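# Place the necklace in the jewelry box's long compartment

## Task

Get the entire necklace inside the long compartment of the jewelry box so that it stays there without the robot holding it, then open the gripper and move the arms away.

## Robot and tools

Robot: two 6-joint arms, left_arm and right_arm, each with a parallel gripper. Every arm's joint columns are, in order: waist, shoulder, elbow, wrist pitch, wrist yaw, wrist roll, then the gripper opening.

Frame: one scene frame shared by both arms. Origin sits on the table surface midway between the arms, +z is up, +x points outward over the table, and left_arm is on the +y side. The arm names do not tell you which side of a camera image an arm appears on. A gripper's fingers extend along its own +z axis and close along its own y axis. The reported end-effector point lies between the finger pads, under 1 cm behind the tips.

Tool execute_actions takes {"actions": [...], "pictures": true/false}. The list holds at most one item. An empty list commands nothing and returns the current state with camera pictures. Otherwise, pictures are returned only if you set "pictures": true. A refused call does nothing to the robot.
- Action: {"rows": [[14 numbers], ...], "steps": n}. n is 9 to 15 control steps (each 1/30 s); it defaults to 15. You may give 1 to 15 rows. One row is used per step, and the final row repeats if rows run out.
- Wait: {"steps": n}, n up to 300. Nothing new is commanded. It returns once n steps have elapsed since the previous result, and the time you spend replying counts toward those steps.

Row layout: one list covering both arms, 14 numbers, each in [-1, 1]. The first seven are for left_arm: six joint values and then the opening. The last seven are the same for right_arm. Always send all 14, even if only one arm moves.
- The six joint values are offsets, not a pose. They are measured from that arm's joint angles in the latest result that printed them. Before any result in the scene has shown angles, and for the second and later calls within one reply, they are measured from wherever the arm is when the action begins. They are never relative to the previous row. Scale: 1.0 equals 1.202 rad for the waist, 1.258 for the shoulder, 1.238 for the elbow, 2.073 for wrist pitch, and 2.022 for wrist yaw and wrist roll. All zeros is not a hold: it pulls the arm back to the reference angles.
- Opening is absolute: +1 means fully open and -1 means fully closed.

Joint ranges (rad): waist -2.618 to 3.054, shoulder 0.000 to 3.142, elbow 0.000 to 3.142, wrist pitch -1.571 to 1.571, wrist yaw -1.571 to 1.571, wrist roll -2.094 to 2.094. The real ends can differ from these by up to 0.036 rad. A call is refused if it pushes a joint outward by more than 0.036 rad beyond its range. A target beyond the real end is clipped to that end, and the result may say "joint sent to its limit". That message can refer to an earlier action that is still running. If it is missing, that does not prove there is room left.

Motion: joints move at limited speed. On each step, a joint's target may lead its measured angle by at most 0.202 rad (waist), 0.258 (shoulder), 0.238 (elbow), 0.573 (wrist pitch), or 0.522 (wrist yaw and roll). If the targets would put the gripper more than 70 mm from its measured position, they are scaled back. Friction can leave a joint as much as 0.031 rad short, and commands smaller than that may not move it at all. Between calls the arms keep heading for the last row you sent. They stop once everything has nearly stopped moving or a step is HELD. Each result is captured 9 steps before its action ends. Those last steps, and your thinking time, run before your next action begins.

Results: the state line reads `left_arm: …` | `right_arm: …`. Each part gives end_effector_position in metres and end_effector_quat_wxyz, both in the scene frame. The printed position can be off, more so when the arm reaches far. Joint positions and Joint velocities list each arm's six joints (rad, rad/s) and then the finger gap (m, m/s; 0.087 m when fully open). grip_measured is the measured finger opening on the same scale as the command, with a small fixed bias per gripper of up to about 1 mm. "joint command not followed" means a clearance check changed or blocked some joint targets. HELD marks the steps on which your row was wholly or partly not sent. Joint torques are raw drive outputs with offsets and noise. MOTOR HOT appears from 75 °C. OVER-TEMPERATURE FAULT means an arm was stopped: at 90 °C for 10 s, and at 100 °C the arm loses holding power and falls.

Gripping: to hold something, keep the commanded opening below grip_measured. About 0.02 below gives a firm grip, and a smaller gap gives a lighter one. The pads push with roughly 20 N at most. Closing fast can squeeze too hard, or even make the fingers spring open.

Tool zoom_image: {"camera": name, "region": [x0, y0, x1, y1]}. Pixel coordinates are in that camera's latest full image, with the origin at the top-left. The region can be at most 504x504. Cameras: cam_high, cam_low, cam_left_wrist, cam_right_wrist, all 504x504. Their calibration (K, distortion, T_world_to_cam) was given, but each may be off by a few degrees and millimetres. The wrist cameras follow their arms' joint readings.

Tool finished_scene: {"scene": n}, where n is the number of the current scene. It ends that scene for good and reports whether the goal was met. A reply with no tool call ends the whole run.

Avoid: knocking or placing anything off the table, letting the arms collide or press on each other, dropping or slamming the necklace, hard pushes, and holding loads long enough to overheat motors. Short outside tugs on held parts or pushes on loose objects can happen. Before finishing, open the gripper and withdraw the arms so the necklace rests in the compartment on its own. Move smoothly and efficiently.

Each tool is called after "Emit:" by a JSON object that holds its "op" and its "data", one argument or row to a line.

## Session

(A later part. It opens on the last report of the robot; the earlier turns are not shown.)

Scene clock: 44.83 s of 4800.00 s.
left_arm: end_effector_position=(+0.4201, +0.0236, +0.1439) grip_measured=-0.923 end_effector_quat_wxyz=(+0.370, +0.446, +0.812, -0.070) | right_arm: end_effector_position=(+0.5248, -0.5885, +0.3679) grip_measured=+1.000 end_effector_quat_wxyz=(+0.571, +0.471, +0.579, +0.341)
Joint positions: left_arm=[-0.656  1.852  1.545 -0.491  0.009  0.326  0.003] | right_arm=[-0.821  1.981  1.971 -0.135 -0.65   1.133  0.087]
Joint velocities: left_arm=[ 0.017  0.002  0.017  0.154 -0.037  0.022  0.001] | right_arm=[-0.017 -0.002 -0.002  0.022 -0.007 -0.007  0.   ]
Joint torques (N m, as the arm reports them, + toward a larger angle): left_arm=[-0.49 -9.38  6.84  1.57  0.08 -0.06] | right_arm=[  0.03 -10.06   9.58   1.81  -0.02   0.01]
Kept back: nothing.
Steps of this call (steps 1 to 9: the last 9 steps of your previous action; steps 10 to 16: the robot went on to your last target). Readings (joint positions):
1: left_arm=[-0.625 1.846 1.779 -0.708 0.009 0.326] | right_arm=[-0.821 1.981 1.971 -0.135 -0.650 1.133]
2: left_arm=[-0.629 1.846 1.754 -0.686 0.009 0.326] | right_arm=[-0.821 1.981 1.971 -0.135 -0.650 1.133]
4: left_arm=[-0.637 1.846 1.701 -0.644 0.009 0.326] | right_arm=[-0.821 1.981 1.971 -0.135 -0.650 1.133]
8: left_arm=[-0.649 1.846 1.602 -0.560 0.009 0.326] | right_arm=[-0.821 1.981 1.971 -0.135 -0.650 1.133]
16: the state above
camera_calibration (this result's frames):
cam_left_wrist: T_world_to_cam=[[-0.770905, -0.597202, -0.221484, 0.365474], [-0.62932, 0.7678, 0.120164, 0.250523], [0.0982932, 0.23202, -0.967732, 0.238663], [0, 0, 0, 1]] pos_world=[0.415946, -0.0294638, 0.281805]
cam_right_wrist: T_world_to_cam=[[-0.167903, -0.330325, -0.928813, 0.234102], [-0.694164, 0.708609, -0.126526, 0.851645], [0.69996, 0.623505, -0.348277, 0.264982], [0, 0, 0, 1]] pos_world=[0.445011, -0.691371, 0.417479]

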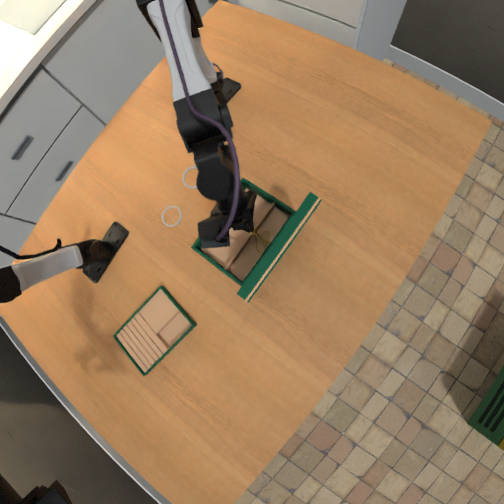

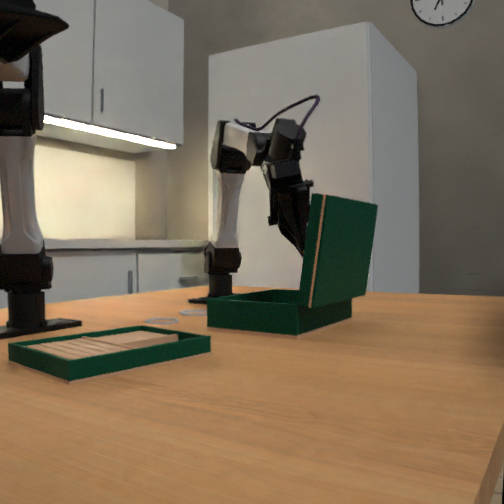

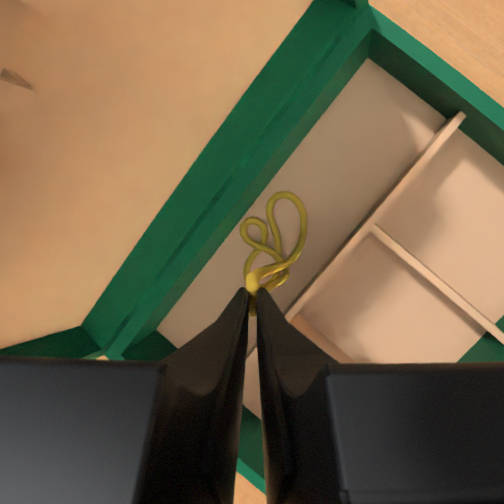

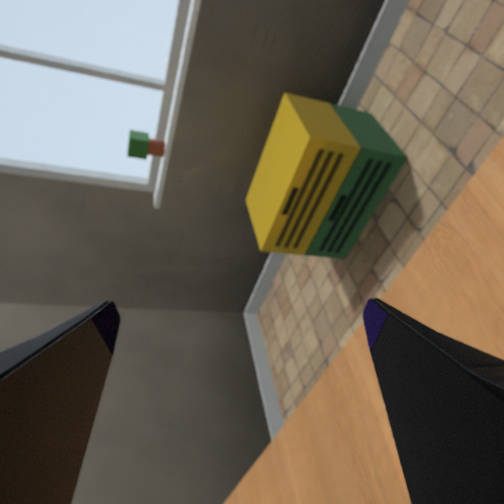

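Emit:
{"op": "execute_actions", "data": {
  "actions": [
    {"rows": [[-0.005,0.006,-0.008,0.025,0,0,-0.945,0,0,0,0,0,0,1],[-0.008,0.012,-0.016,0.036,0,0,-0.945,0,0,0,0,0,0,1],[-0.01,0.019,-0.025,0.047,0,0,-0.945,0,0,0,0,0,0,1],[-0.012,0.027,-0.035,0.058,0,0,-0.945,0,0,0,0,0,0,1],[-0.014,0.035,-0.045,0.069,0,0,-0.945,0,0,0,0,0,0,1],[-0.016,0.043,-0.056,0.08,0,0,-0.945,0,0,0,0,0,0,1],[-0.018,0.051,-0.067,0.091,0,0,-0.945,0,0,0,0,0,0,1],[-0.02,0.059,-0.078,0.102,0,0,-0.945,0,0,0,0,0,0,1],[-0.022,0.067,-0.089,0.113,0,0,-0.945,0,0,0,0,0,0,1],[-0.024,0.075,-0.1,0.124,0,0,-0.945,0,0,0,0,0,0,1],[-0.026,0.083,-0.11,0.134,0,0,-0.945,0,0,0,0,0,0,1],[-0.028,0.091,-0.12,0.143,0,0,-0.945,0,0,0,0,0,0,1],[-0.03,0.098,-0.129,0.15,0,0,-0.945,0,0,0,0,0,0,1],[-0.032,0.104,-0.137,0.156,0,0,-0.945,0,0,0,0,0,0,1],[-0.033,0.109,-0.143,0.16,0,0,-0.945,0,0,0,0,0,0,1]], "steps": 15}
  ]
}}

Emit:
{"op": "execute_actions", "data": {
  "actions": [
    {"steps": 18}
  ],
  "pictures": true
}}

Scene clock: 46.17 s of 4800.00 s.
left_arm: end_effector_position=(+0.4277, +0.0145, +0.1427) grip_measured=-0.923 end_effector_quat_wxyz=(+0.393, +0.444, +0.802, -0.075) | right_arm: end_effector_position=(+0.5248, -0.5885, +0.3679) grip_measured=+1.000 end_effector_quat_wxyz=(+0.571, +0.471, +0.579, +0.341)
Joint positions: left_arm=[-0.661  1.86   1.52  -0.408  0.009  0.326  0.003] | right_arm=[-0.821  1.981  1.971 -0.135 -0.65   1.133  0.087]
Joint velocities: left_arm=[-0.056  0.173 -0.266  0.564  0.007 -0.066 -0.001] | right_arm=[ 0.002 -0.012 -0.007 -0.022 -0.11  -0.022  0.   ]
Joint torques (N m, as the arm reports them, + toward a larger angle): left_arm=[-0.79 -7.12  5.52  1.44  0.1  -0.06] | right_arm=[  0.03 -10.04   9.62   1.8   -0.01   0.01]
Steps of this call (steps 1 to 30: the robot went on to your last target; steps 31 to 34: nothing new was sent; steps 35 to 40: the first 6 steps of this action). Readings (joint positions):
35: left_arm=[-0.656 1.852 1.545 -0.468 0.009 0.326] | right_arm=[-0.821 1.981 1.971 -0.135 -0.650 1.133]
36: left_arm=[-0.656 1.852 1.545 -0.465 0.009 0.326] | right_arm=[-0.821 1.981 1.971 -0.135 -0.650 1.133]
38: left_arm=[-0.657 1.853 1.537 -0.442 0.009 0.326] | right_arm=[-0.821 1.981 1.971 -0.135 -0.650 1.133]
40: the state above

Scene clock: 46.77 s of 4800.00 s.
left_arm: end_effector_position=(+0.4200, +0.0022, +0.0501) grip_measured=-0.923 end_effector_quat_wxyz=(+0.359, +0.462, +0.808, -0.074) | right_arm: end_effector_position=(+0.5248, -0.5885, +0.3679) grip_measured=+1.000 end_effector_quat_wxyz=(+0.571, +0.471, +0.579, +0.341)
Joint positions: left_arm=[-0.69   1.996  1.371 -0.195  0.009  0.326  0.003] | right_arm=[-0.821  1.981  1.971 -0.135 -0.65   1.133  0.087]
Joint velocities: left_arm=[-0.002  0.012 -0.002  0.11  -0.037  0.022 -0.002] | right_arm=[0.017 0.002 0.002 0.066 0.022 0.022 0.   ]
Joint torques (N m, as the arm reports them, + toward a larger angle): left_arm=[ -0.28 -11.04   6.86   1.62   0.07  -0.06] | right_arm=[  0.02 -10.04   9.59   1.8   -0.02   0.01]
Kept back: nothing.
Steps of this call (steps 1 to 9: the last 9 steps of your previous action; steps 10 to 18: the robot went on to your last target). Readings (joint positions):
1: left_arm=[-0.664 1.867 1.509 -0.388 0.009 0.326] | right_arm=[-0.821 1.981 1.971 -0.135 -0.650 1.133]
2: left_arm=[-0.666 1.877 1.496 -0.367 0.009 0.326] | right_arm=[-0.821 1.981 1.971 -0.135 -0.650 1.133]
4: left_arm=[-0.672 1.903 1.467 -0.327 0.009 0.326] | right_arm=[-0.821 1.981 1.971 -0.135 -0.650 1.133]
8: left_arm=[-0.683 1.959 1.407 -0.259 0.009 0.326] | right_arm=[-0.821 1.981 1.971 -0.135 -0.650 1.133]
18: the state above
camera_calibration (this result's frames):
cam_left_wrist: T_world_to_cam=[[-0.793848, -0.568246, -0.216568, 0.341187], [-0.60138, 0.786443, 0.140885, 0.265384], [0.0902615, 0.242081, -0.966048, 0.156076], [0, 0, 0, 1]] pos_world=[0.416359, -0.0526142, 0.187279]
cam_right_wrist: T_world_to_cam=[[-0.167903, -0.330325, -0.928813, 0.234102], [-0.694164, 0.708609, -0.126526, 0.851645], [0.69996, 0.623505, -0.348277, 0.264982], [0, 0, 0, 1]] pos_world=[0.445011, -0.691371, 0.417479]

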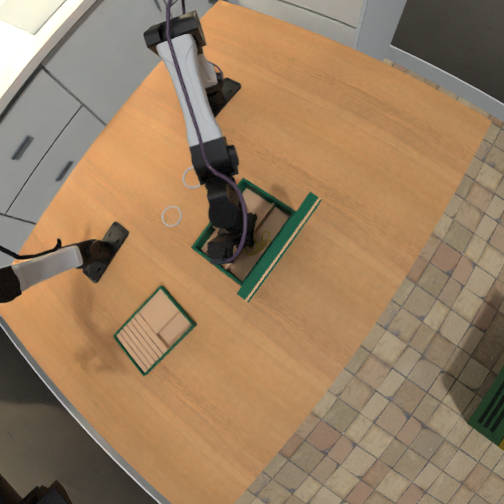

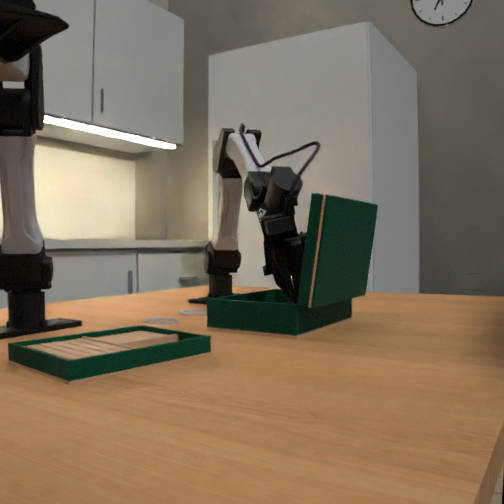

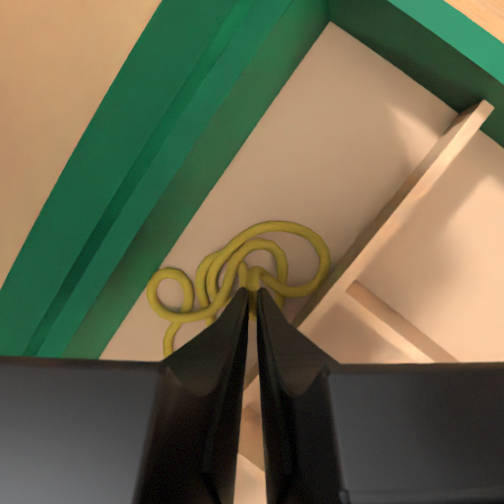

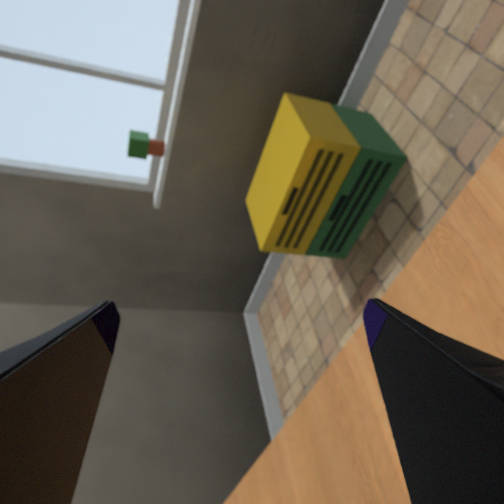

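Open and then lift away.

Emit:
{"op": "execute_actions", "data": {
  "actions": [
    {"rows": [[0,0,0,0.005,0,0,-0.9,0,0,0,0,0,0,1],[0,0,0,0.005,0,0,-0.85,0,0,0,0,0,0,1],[0,0,0,0.005,0,0,-0.8,0,0,0,0,0,0,1],[0,0,0,0.005,0,0,-0.75,0,0,0,0,0,0,1],[0,0,0,0.005,0,0,-0.75,0,0,0,0,0,0,1],[0,0,0,0.005,0,0,-0.75,0,0,0,0,0,0,1],[0,-0.02,0,0.005,0,0,-0.75,0,0,0,0,0,0,1],[0,-0.04,0,0,0,0,-0.75,0,0,0,0,0,0,1],[0,-0.065,0,-0.01,0,0,-0.75,0,0,0,0,0,0,1],[0,-0.09,0,-0.02,0,0,-0.75,0,0,0,0,0,0,1],[0,-0.12,0,-0.035,0,0,-0.75,0,0,0,0,0,0,1],[0,-0.15,0,-0.05,0,0,-0.75,0,0,0,0,0,0,1],[0,-0.18,0,-0.07,0,0,-0.75,0,0,0,0,0,0,1],[0,-0.21,0,-0.09,0,0,-0.75,0,0,0,0,0,0,1],[0,-0.24,0,-0.11,0,0,-0.75,0,0,0,0,0,0,1]], "steps": 15}
  ]
}}

Emit:
{"op": "execute_actions", "data": {
  "actions": [
    {"steps": 20}
  ],
  "pictures": true
}}

Scene clock: 47.53 s of 4800.00 s.
left_arm: end_effector_position=(+0.4220, +0.0005, +0.0518) grip_measured=-0.752 end_effector_quat_wxyz=(+0.365, +0.461, +0.806, -0.075) | right_arm: end_effector_position=(+0.5248, -0.5885, +0.3679) grip_measured=+1.000 end_effector_quat_wxyz=(+0.571, +0.471, +0.579, +0.341)
Joint positions: left_arm=[-0.69   1.996  1.371 -0.183  0.009  0.326  0.011] | right_arm=[-0.821  1.981  1.971 -0.135 -0.65   1.133  0.087]
Joint velocities: left_arm=[-0.007  0.022 -0.017 -0.007 -0.022  0.007  0.004] | right_arm=[-0.007 -0.002  0.007 -0.022 -0.081 -0.022  0.   ]
Joint torques (N m, as the arm reports them, + toward a larger angle): left_arm=[  0.15 -10.53   6.9    1.4    0.08  -0.06] | right_arm=[  0.05 -10.02   9.6    1.8   -0.01   0.01]
Steps of this call (steps 1 to 17: the robot went on to your last target; steps 18 to 23: the first 6 steps of this action). Readings (joint positions):
18: left_arm=[-0.690 1.996 1.371 -0.183 0.009 0.326] | right_arm=[-0.821 1.981 1.971 -0.135 -0.650 1.133]
19: left_arm=[-0.690 1.996 1.371 -0.183 0.009 0.326] | right_arm=[-0.821 1.981 1.971 -0.135 -0.650 1.133]
21: left_arm=[-0.690 1.996 1.371 -0.183 0.009 0.326] | right_arm=[-0.821 1.981 1.971 -0.135 -0.650 1.133]
23: the state above

Scene clock: 48.20 s of 4800.00 s.
left_arm: end_effector_position=(+0.3888, +0.0290, +0.1641) grip_measured=-0.750 end_effector_quat_wxyz=(+0.405, +0.452, +0.790, -0.083) | right_arm: end_effector_position=(+0.5248, -0.5885, +0.3679) grip_measured=+1.000 end_effector_quat_wxyz=(+0.571, +0.471, +0.579, +0.341)
Joint positions: left_arm=[-0.69   1.682  1.371 -0.407  0.009  0.326  0.011] | right_arm=[-0.821  1.981  1.971 -0.135 -0.65   1.133  0.087]
Joint velocities: left_arm=[ 0.017  0.007  0.002 -0.168 -0.051  0.066 -0.001] | right_arm=[-0.012 -0.007 -0.027  0.007 -0.037 -0.051  0.   ]
Joint torques (N m, as the arm reports them, + toward a larger angle): left_arm=[ 0.14 -7.42  7.4   1.58  0.07 -0.07] | right_arm=[  0.04 -10.01   9.58   1.8   -0.02   0.03]
Kept back: nothing.
Steps of this call (steps 1 to 9: the last 9 steps of your previous action; steps 10 to 20: the robot went on to your last target). Readings (joint positions):
1: left_arm=[-0.690 1.996 1.371 -0.183 0.009 0.326] | right_arm=[-0.821 1.981 1.971 -0.135 -0.650 1.133]
2: left_arm=[-0.690 1.994 1.371 -0.185 0.009 0.326] | right_arm=[-0.821 1.981 1.971 -0.135 -0.650 1.133]
4: left_arm=[-0.690 1.975 1.371 -0.206 0.009 0.326] | right_arm=[-0.821 1.981 1.971 -0.135 -0.650 1.133]
8: left_arm=[-0.690 1.853 1.371 -0.291 0.009 0.326] | right_arm=[-0.821 1.981 1.971 -0.135 -0.650 1.133]
20: the state above
camera_calibration (this result's frames):
cam_left_wrist: T_world_to_cam=[[-0.776222, -0.583369, -0.239081, 0.353593], [-0.608442, 0.792503, 0.0416779, 0.228284], [0.165159, 0.177818, -0.970105, 0.235989], [0, 0, 0, 1]] pos_world=[0.374389, -0.0166033, 0.303957]
cam_right_wrist: T_world_to_cam=[[-0.167903, -0.330325, -0.928813, 0.234102], [-0.694164, 0.708609, -0.126526, 0.851645], [0.69996, 0.623505, -0.348277, 0.264982], [0, 0, 0, 1]] pos_world=[0.445011, -0.691371, 0.417479]

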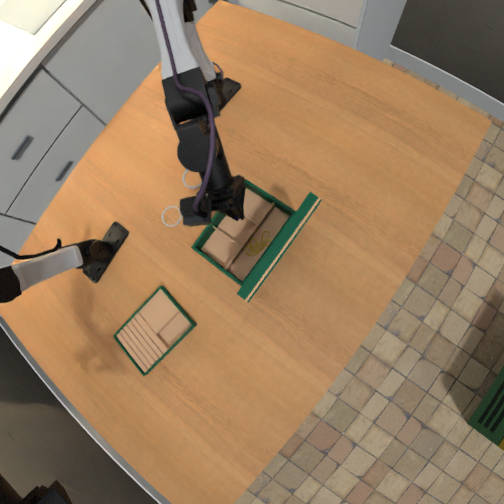

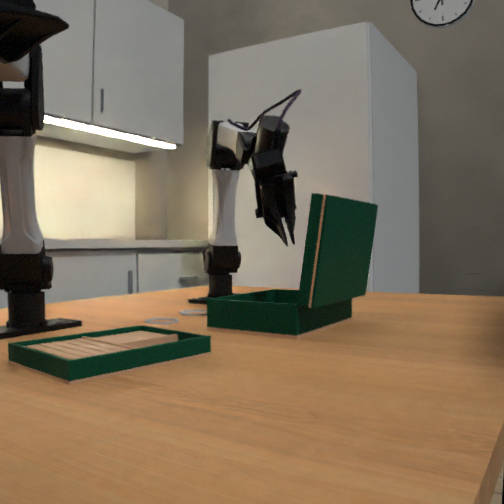

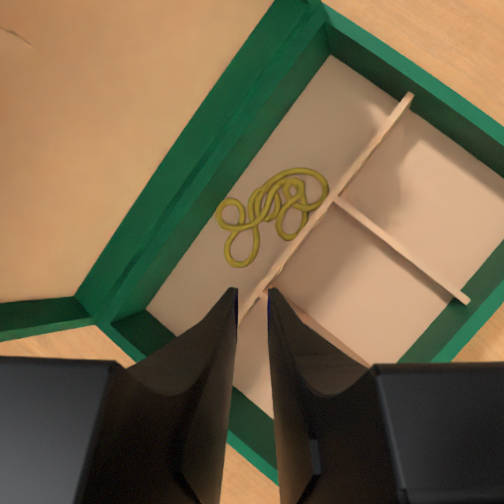

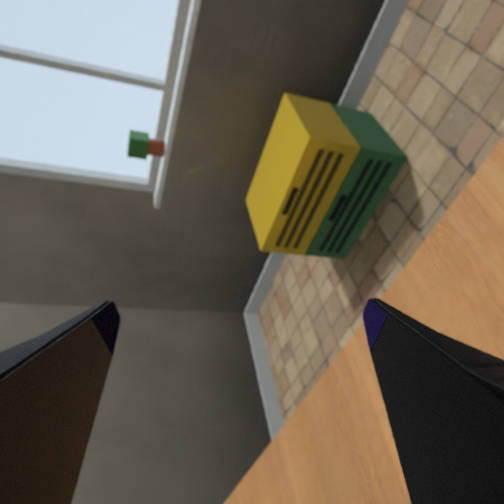

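The necklace is entirely in the long compartment. Retract a bit more to be clear, then finish.

Emit:
{"op": "execute_actions", "data": {
  "actions": [
    {"rows": [[0.01,-0.02,-0.01,-0.01,0,0,-0.75,0,0,0,0,0,0,1],[0.02,-0.045,-0.02,-0.02,0,0,-0.75,0,0,0,0,0,0,1],[0.035,-0.07,-0.03,-0.03,0,0,-0.75,0,0,0,0,0,0,1],[0.05,-0.1,-0.04,-0.04,0,0,-0.75,0,0,0,0,0,0,1],[0.065,-0.13,-0.05,-0.05,0,0,-0.75,0,0,0,0,0,0,1],[0.08,-0.16,-0.06,-0.06,0,0,-0.75,0,0,0,0,0,0,1],[0.095,-0.19,-0.07,-0.07,0,0,-0.75,0,0,0,0,0,0,1],[0.11,-0.22,-0.08,-0.08,0,0,-0.75,0,0,0,0,0,0,1],[0.125,-0.245,-0.09,-0.09,0,0,-0.75,0,0,0,0,0,0,1],[0.14,-0.27,-0.1,-0.1,0,0,-0.75,0,0,0,0,0,0,1],[0.15,-0.29,-0.1,-0.1,0,0,-0.75,0,0,0,0,0,0,1],[0.16,-0.3,-0.1,-0.1,0,0,-0.75,0,0,0,0,0,0,1]], "steps": 15}
  ]
}}

Emit:
{"op": "execute_actions", "data": {
  "actions": [
    {"steps": 15}
  ],
  "pictures": true
}}

Scene clock: 49.30 s of 4800.00 s.
left_arm: end_effector_position=(+0.3804, +0.0646, +0.1708) grip_measured=-0.750 end_effector_quat_wxyz=(+0.394, +0.435, +0.806, -0.071) | right_arm: end_effector_position=(+0.5248, -0.5885, +0.3679) grip_measured=+1.000 end_effector_quat_wxyz=(+0.571, +0.471, +0.579, +0.341)
Joint positions: left_arm=[-0.64   1.593  1.32  -0.474  0.009  0.326  0.011] | right_arm=[-0.821  1.981  1.971 -0.135 -0.65   1.133  0.087]
Joint velocities: left_arm=[ 0.549 -0.999 -0.418 -0.564 -0.022 -0.095  0.   ] | right_arm=[-0.022 -0.007 -0.002 -0.022 -0.007  0.037  0.   ]
Joint torques (N m, as the arm reports them, + toward a larger angle): left_arm=[  1.24 -11.26   7.42   1.67   0.12  -0.05] | right_arm=[  0.01 -10.01   9.56   1.8   -0.01   0.01]
Steps of this call (steps 1 to 27: the robot went on to your last target; steps 28 to 33: the first 6 steps of this action). Readings (joint positions):
28: left_arm=[-0.689 1.682 1.371 -0.422 0.009 0.326] | right_arm=[-0.821 1.981 1.971 -0.135 -0.650 1.133]
29: left_arm=[-0.687 1.679 1.370 -0.424 0.009 0.326] | right_arm=[-0.821 1.981 1.971 -0.135 -0.650 1.133]
31: left_arm=[-0.672 1.651 1.350 -0.440 0.009 0.326] | right_arm=[-0.821 1.981 1.971 -0.135 -0.650 1.133]
33: the state above

Scene clock: 49.80 s of 4800.00 s.
left_arm: end_effector_position=(+0.3589, +0.1466, +0.2383) grip_measured=-0.750 end_effector_quat_wxyz=(+0.447, +0.369, +0.814, -0.048) | right_arm: end_effector_position=(+0.5248, -0.5885, +0.3679) grip_measured=+1.000 end_effector_quat_wxyz=(+0.571, +0.471, +0.579, +0.341)
Joint positions: left_arm=[-0.5    1.297  1.262 -0.604  0.009  0.326  0.011] | right_arm=[-0.821  1.981  1.971 -0.135 -0.65   1.133  0.087]
Joint velocities: left_arm=[ 0.012 -0.012 -0.022 -0.154 -0.066 -0.125  0.001] | right_arm=[ 0.002 -0.007 -0.007 -0.022 -0.007 -0.051  0.   ]
Joint torques (N m, as the arm reports them, + toward a larger angle): left_arm=[ 0.44 -3.98  6.28  1.62  0.1  -0.06] | right_arm=[  0.04 -10.04   9.61   1.8   -0.01   0.02]
Kept back: nothing.
Steps of this call (steps 1 to 9: the last 9 steps of your previous action; steps 10 to 15: the robot went on to your last target). Readings (joint positions):
1: left_arm=[-0.618 1.556 1.307 -0.492 0.009 0.326] | right_arm=[-0.821 1.981 1.971 -0.135 -0.650 1.133]
2: left_arm=[-0.596 1.515 1.295 -0.510 0.009 0.326] | right_arm=[-0.821 1.981 1.971 -0.135 -0.650 1.133]
4: left_arm=[-0.554 1.430 1.278 -0.543 0.009 0.326] | right_arm=[-0.821 1.981 1.971 -0.135 -0.650 1.133]
8: left_arm=[-0.502 1.310 1.270 -0.577 0.009 0.326] | right_arm=[-0.821 1.981 1.971 -0.135 -0.650 1.133]
15: the state above
camera_calibration (this result's frames):
cam_left_wrist: T_world_to_cam=[[-0.635797, -0.728599, -0.254768, 0.391416], [-0.746862, 0.664046, -0.0352127, 0.200584], [0.194834, 0.167888, -0.966361, 0.281851], [0, 0, 0, 1]] pos_world=[0.343755, 0.104668, 0.379153]
cam_right_wrist: T_world_to_cam=[[-0.167903, -0.330325, -0.928813, 0.234102], [-0.694164, 0.708609, -0.126526, 0.851645], [0.69996, 0.623505, -0.348277, 0.264982], [0, 0, 0, 1]] pos_world=[0.445011, -0.691371, 0.417479]

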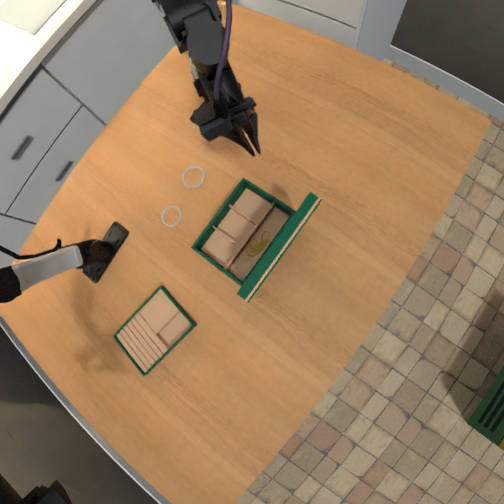

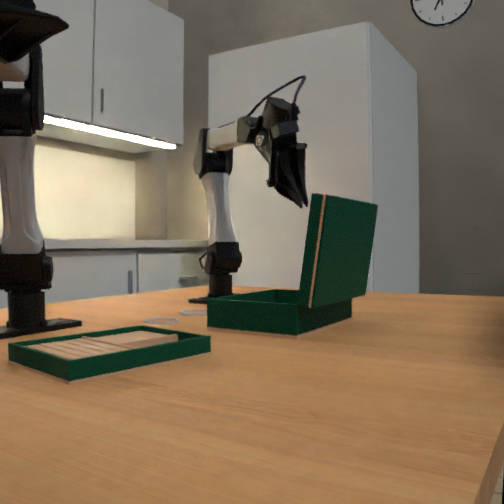

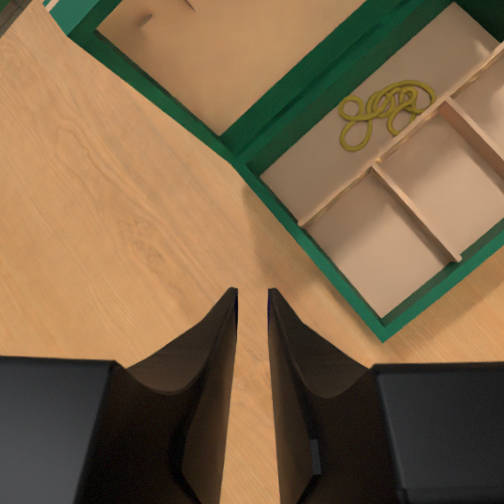

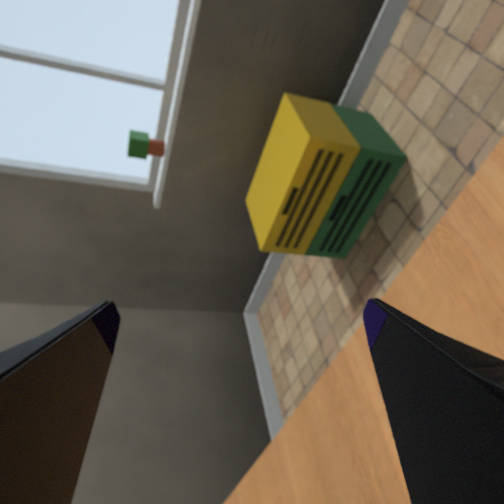

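Emit:
{"op": "finished_scene", "data": {
  "scene": 2
}}

The scene is finished: the task was done.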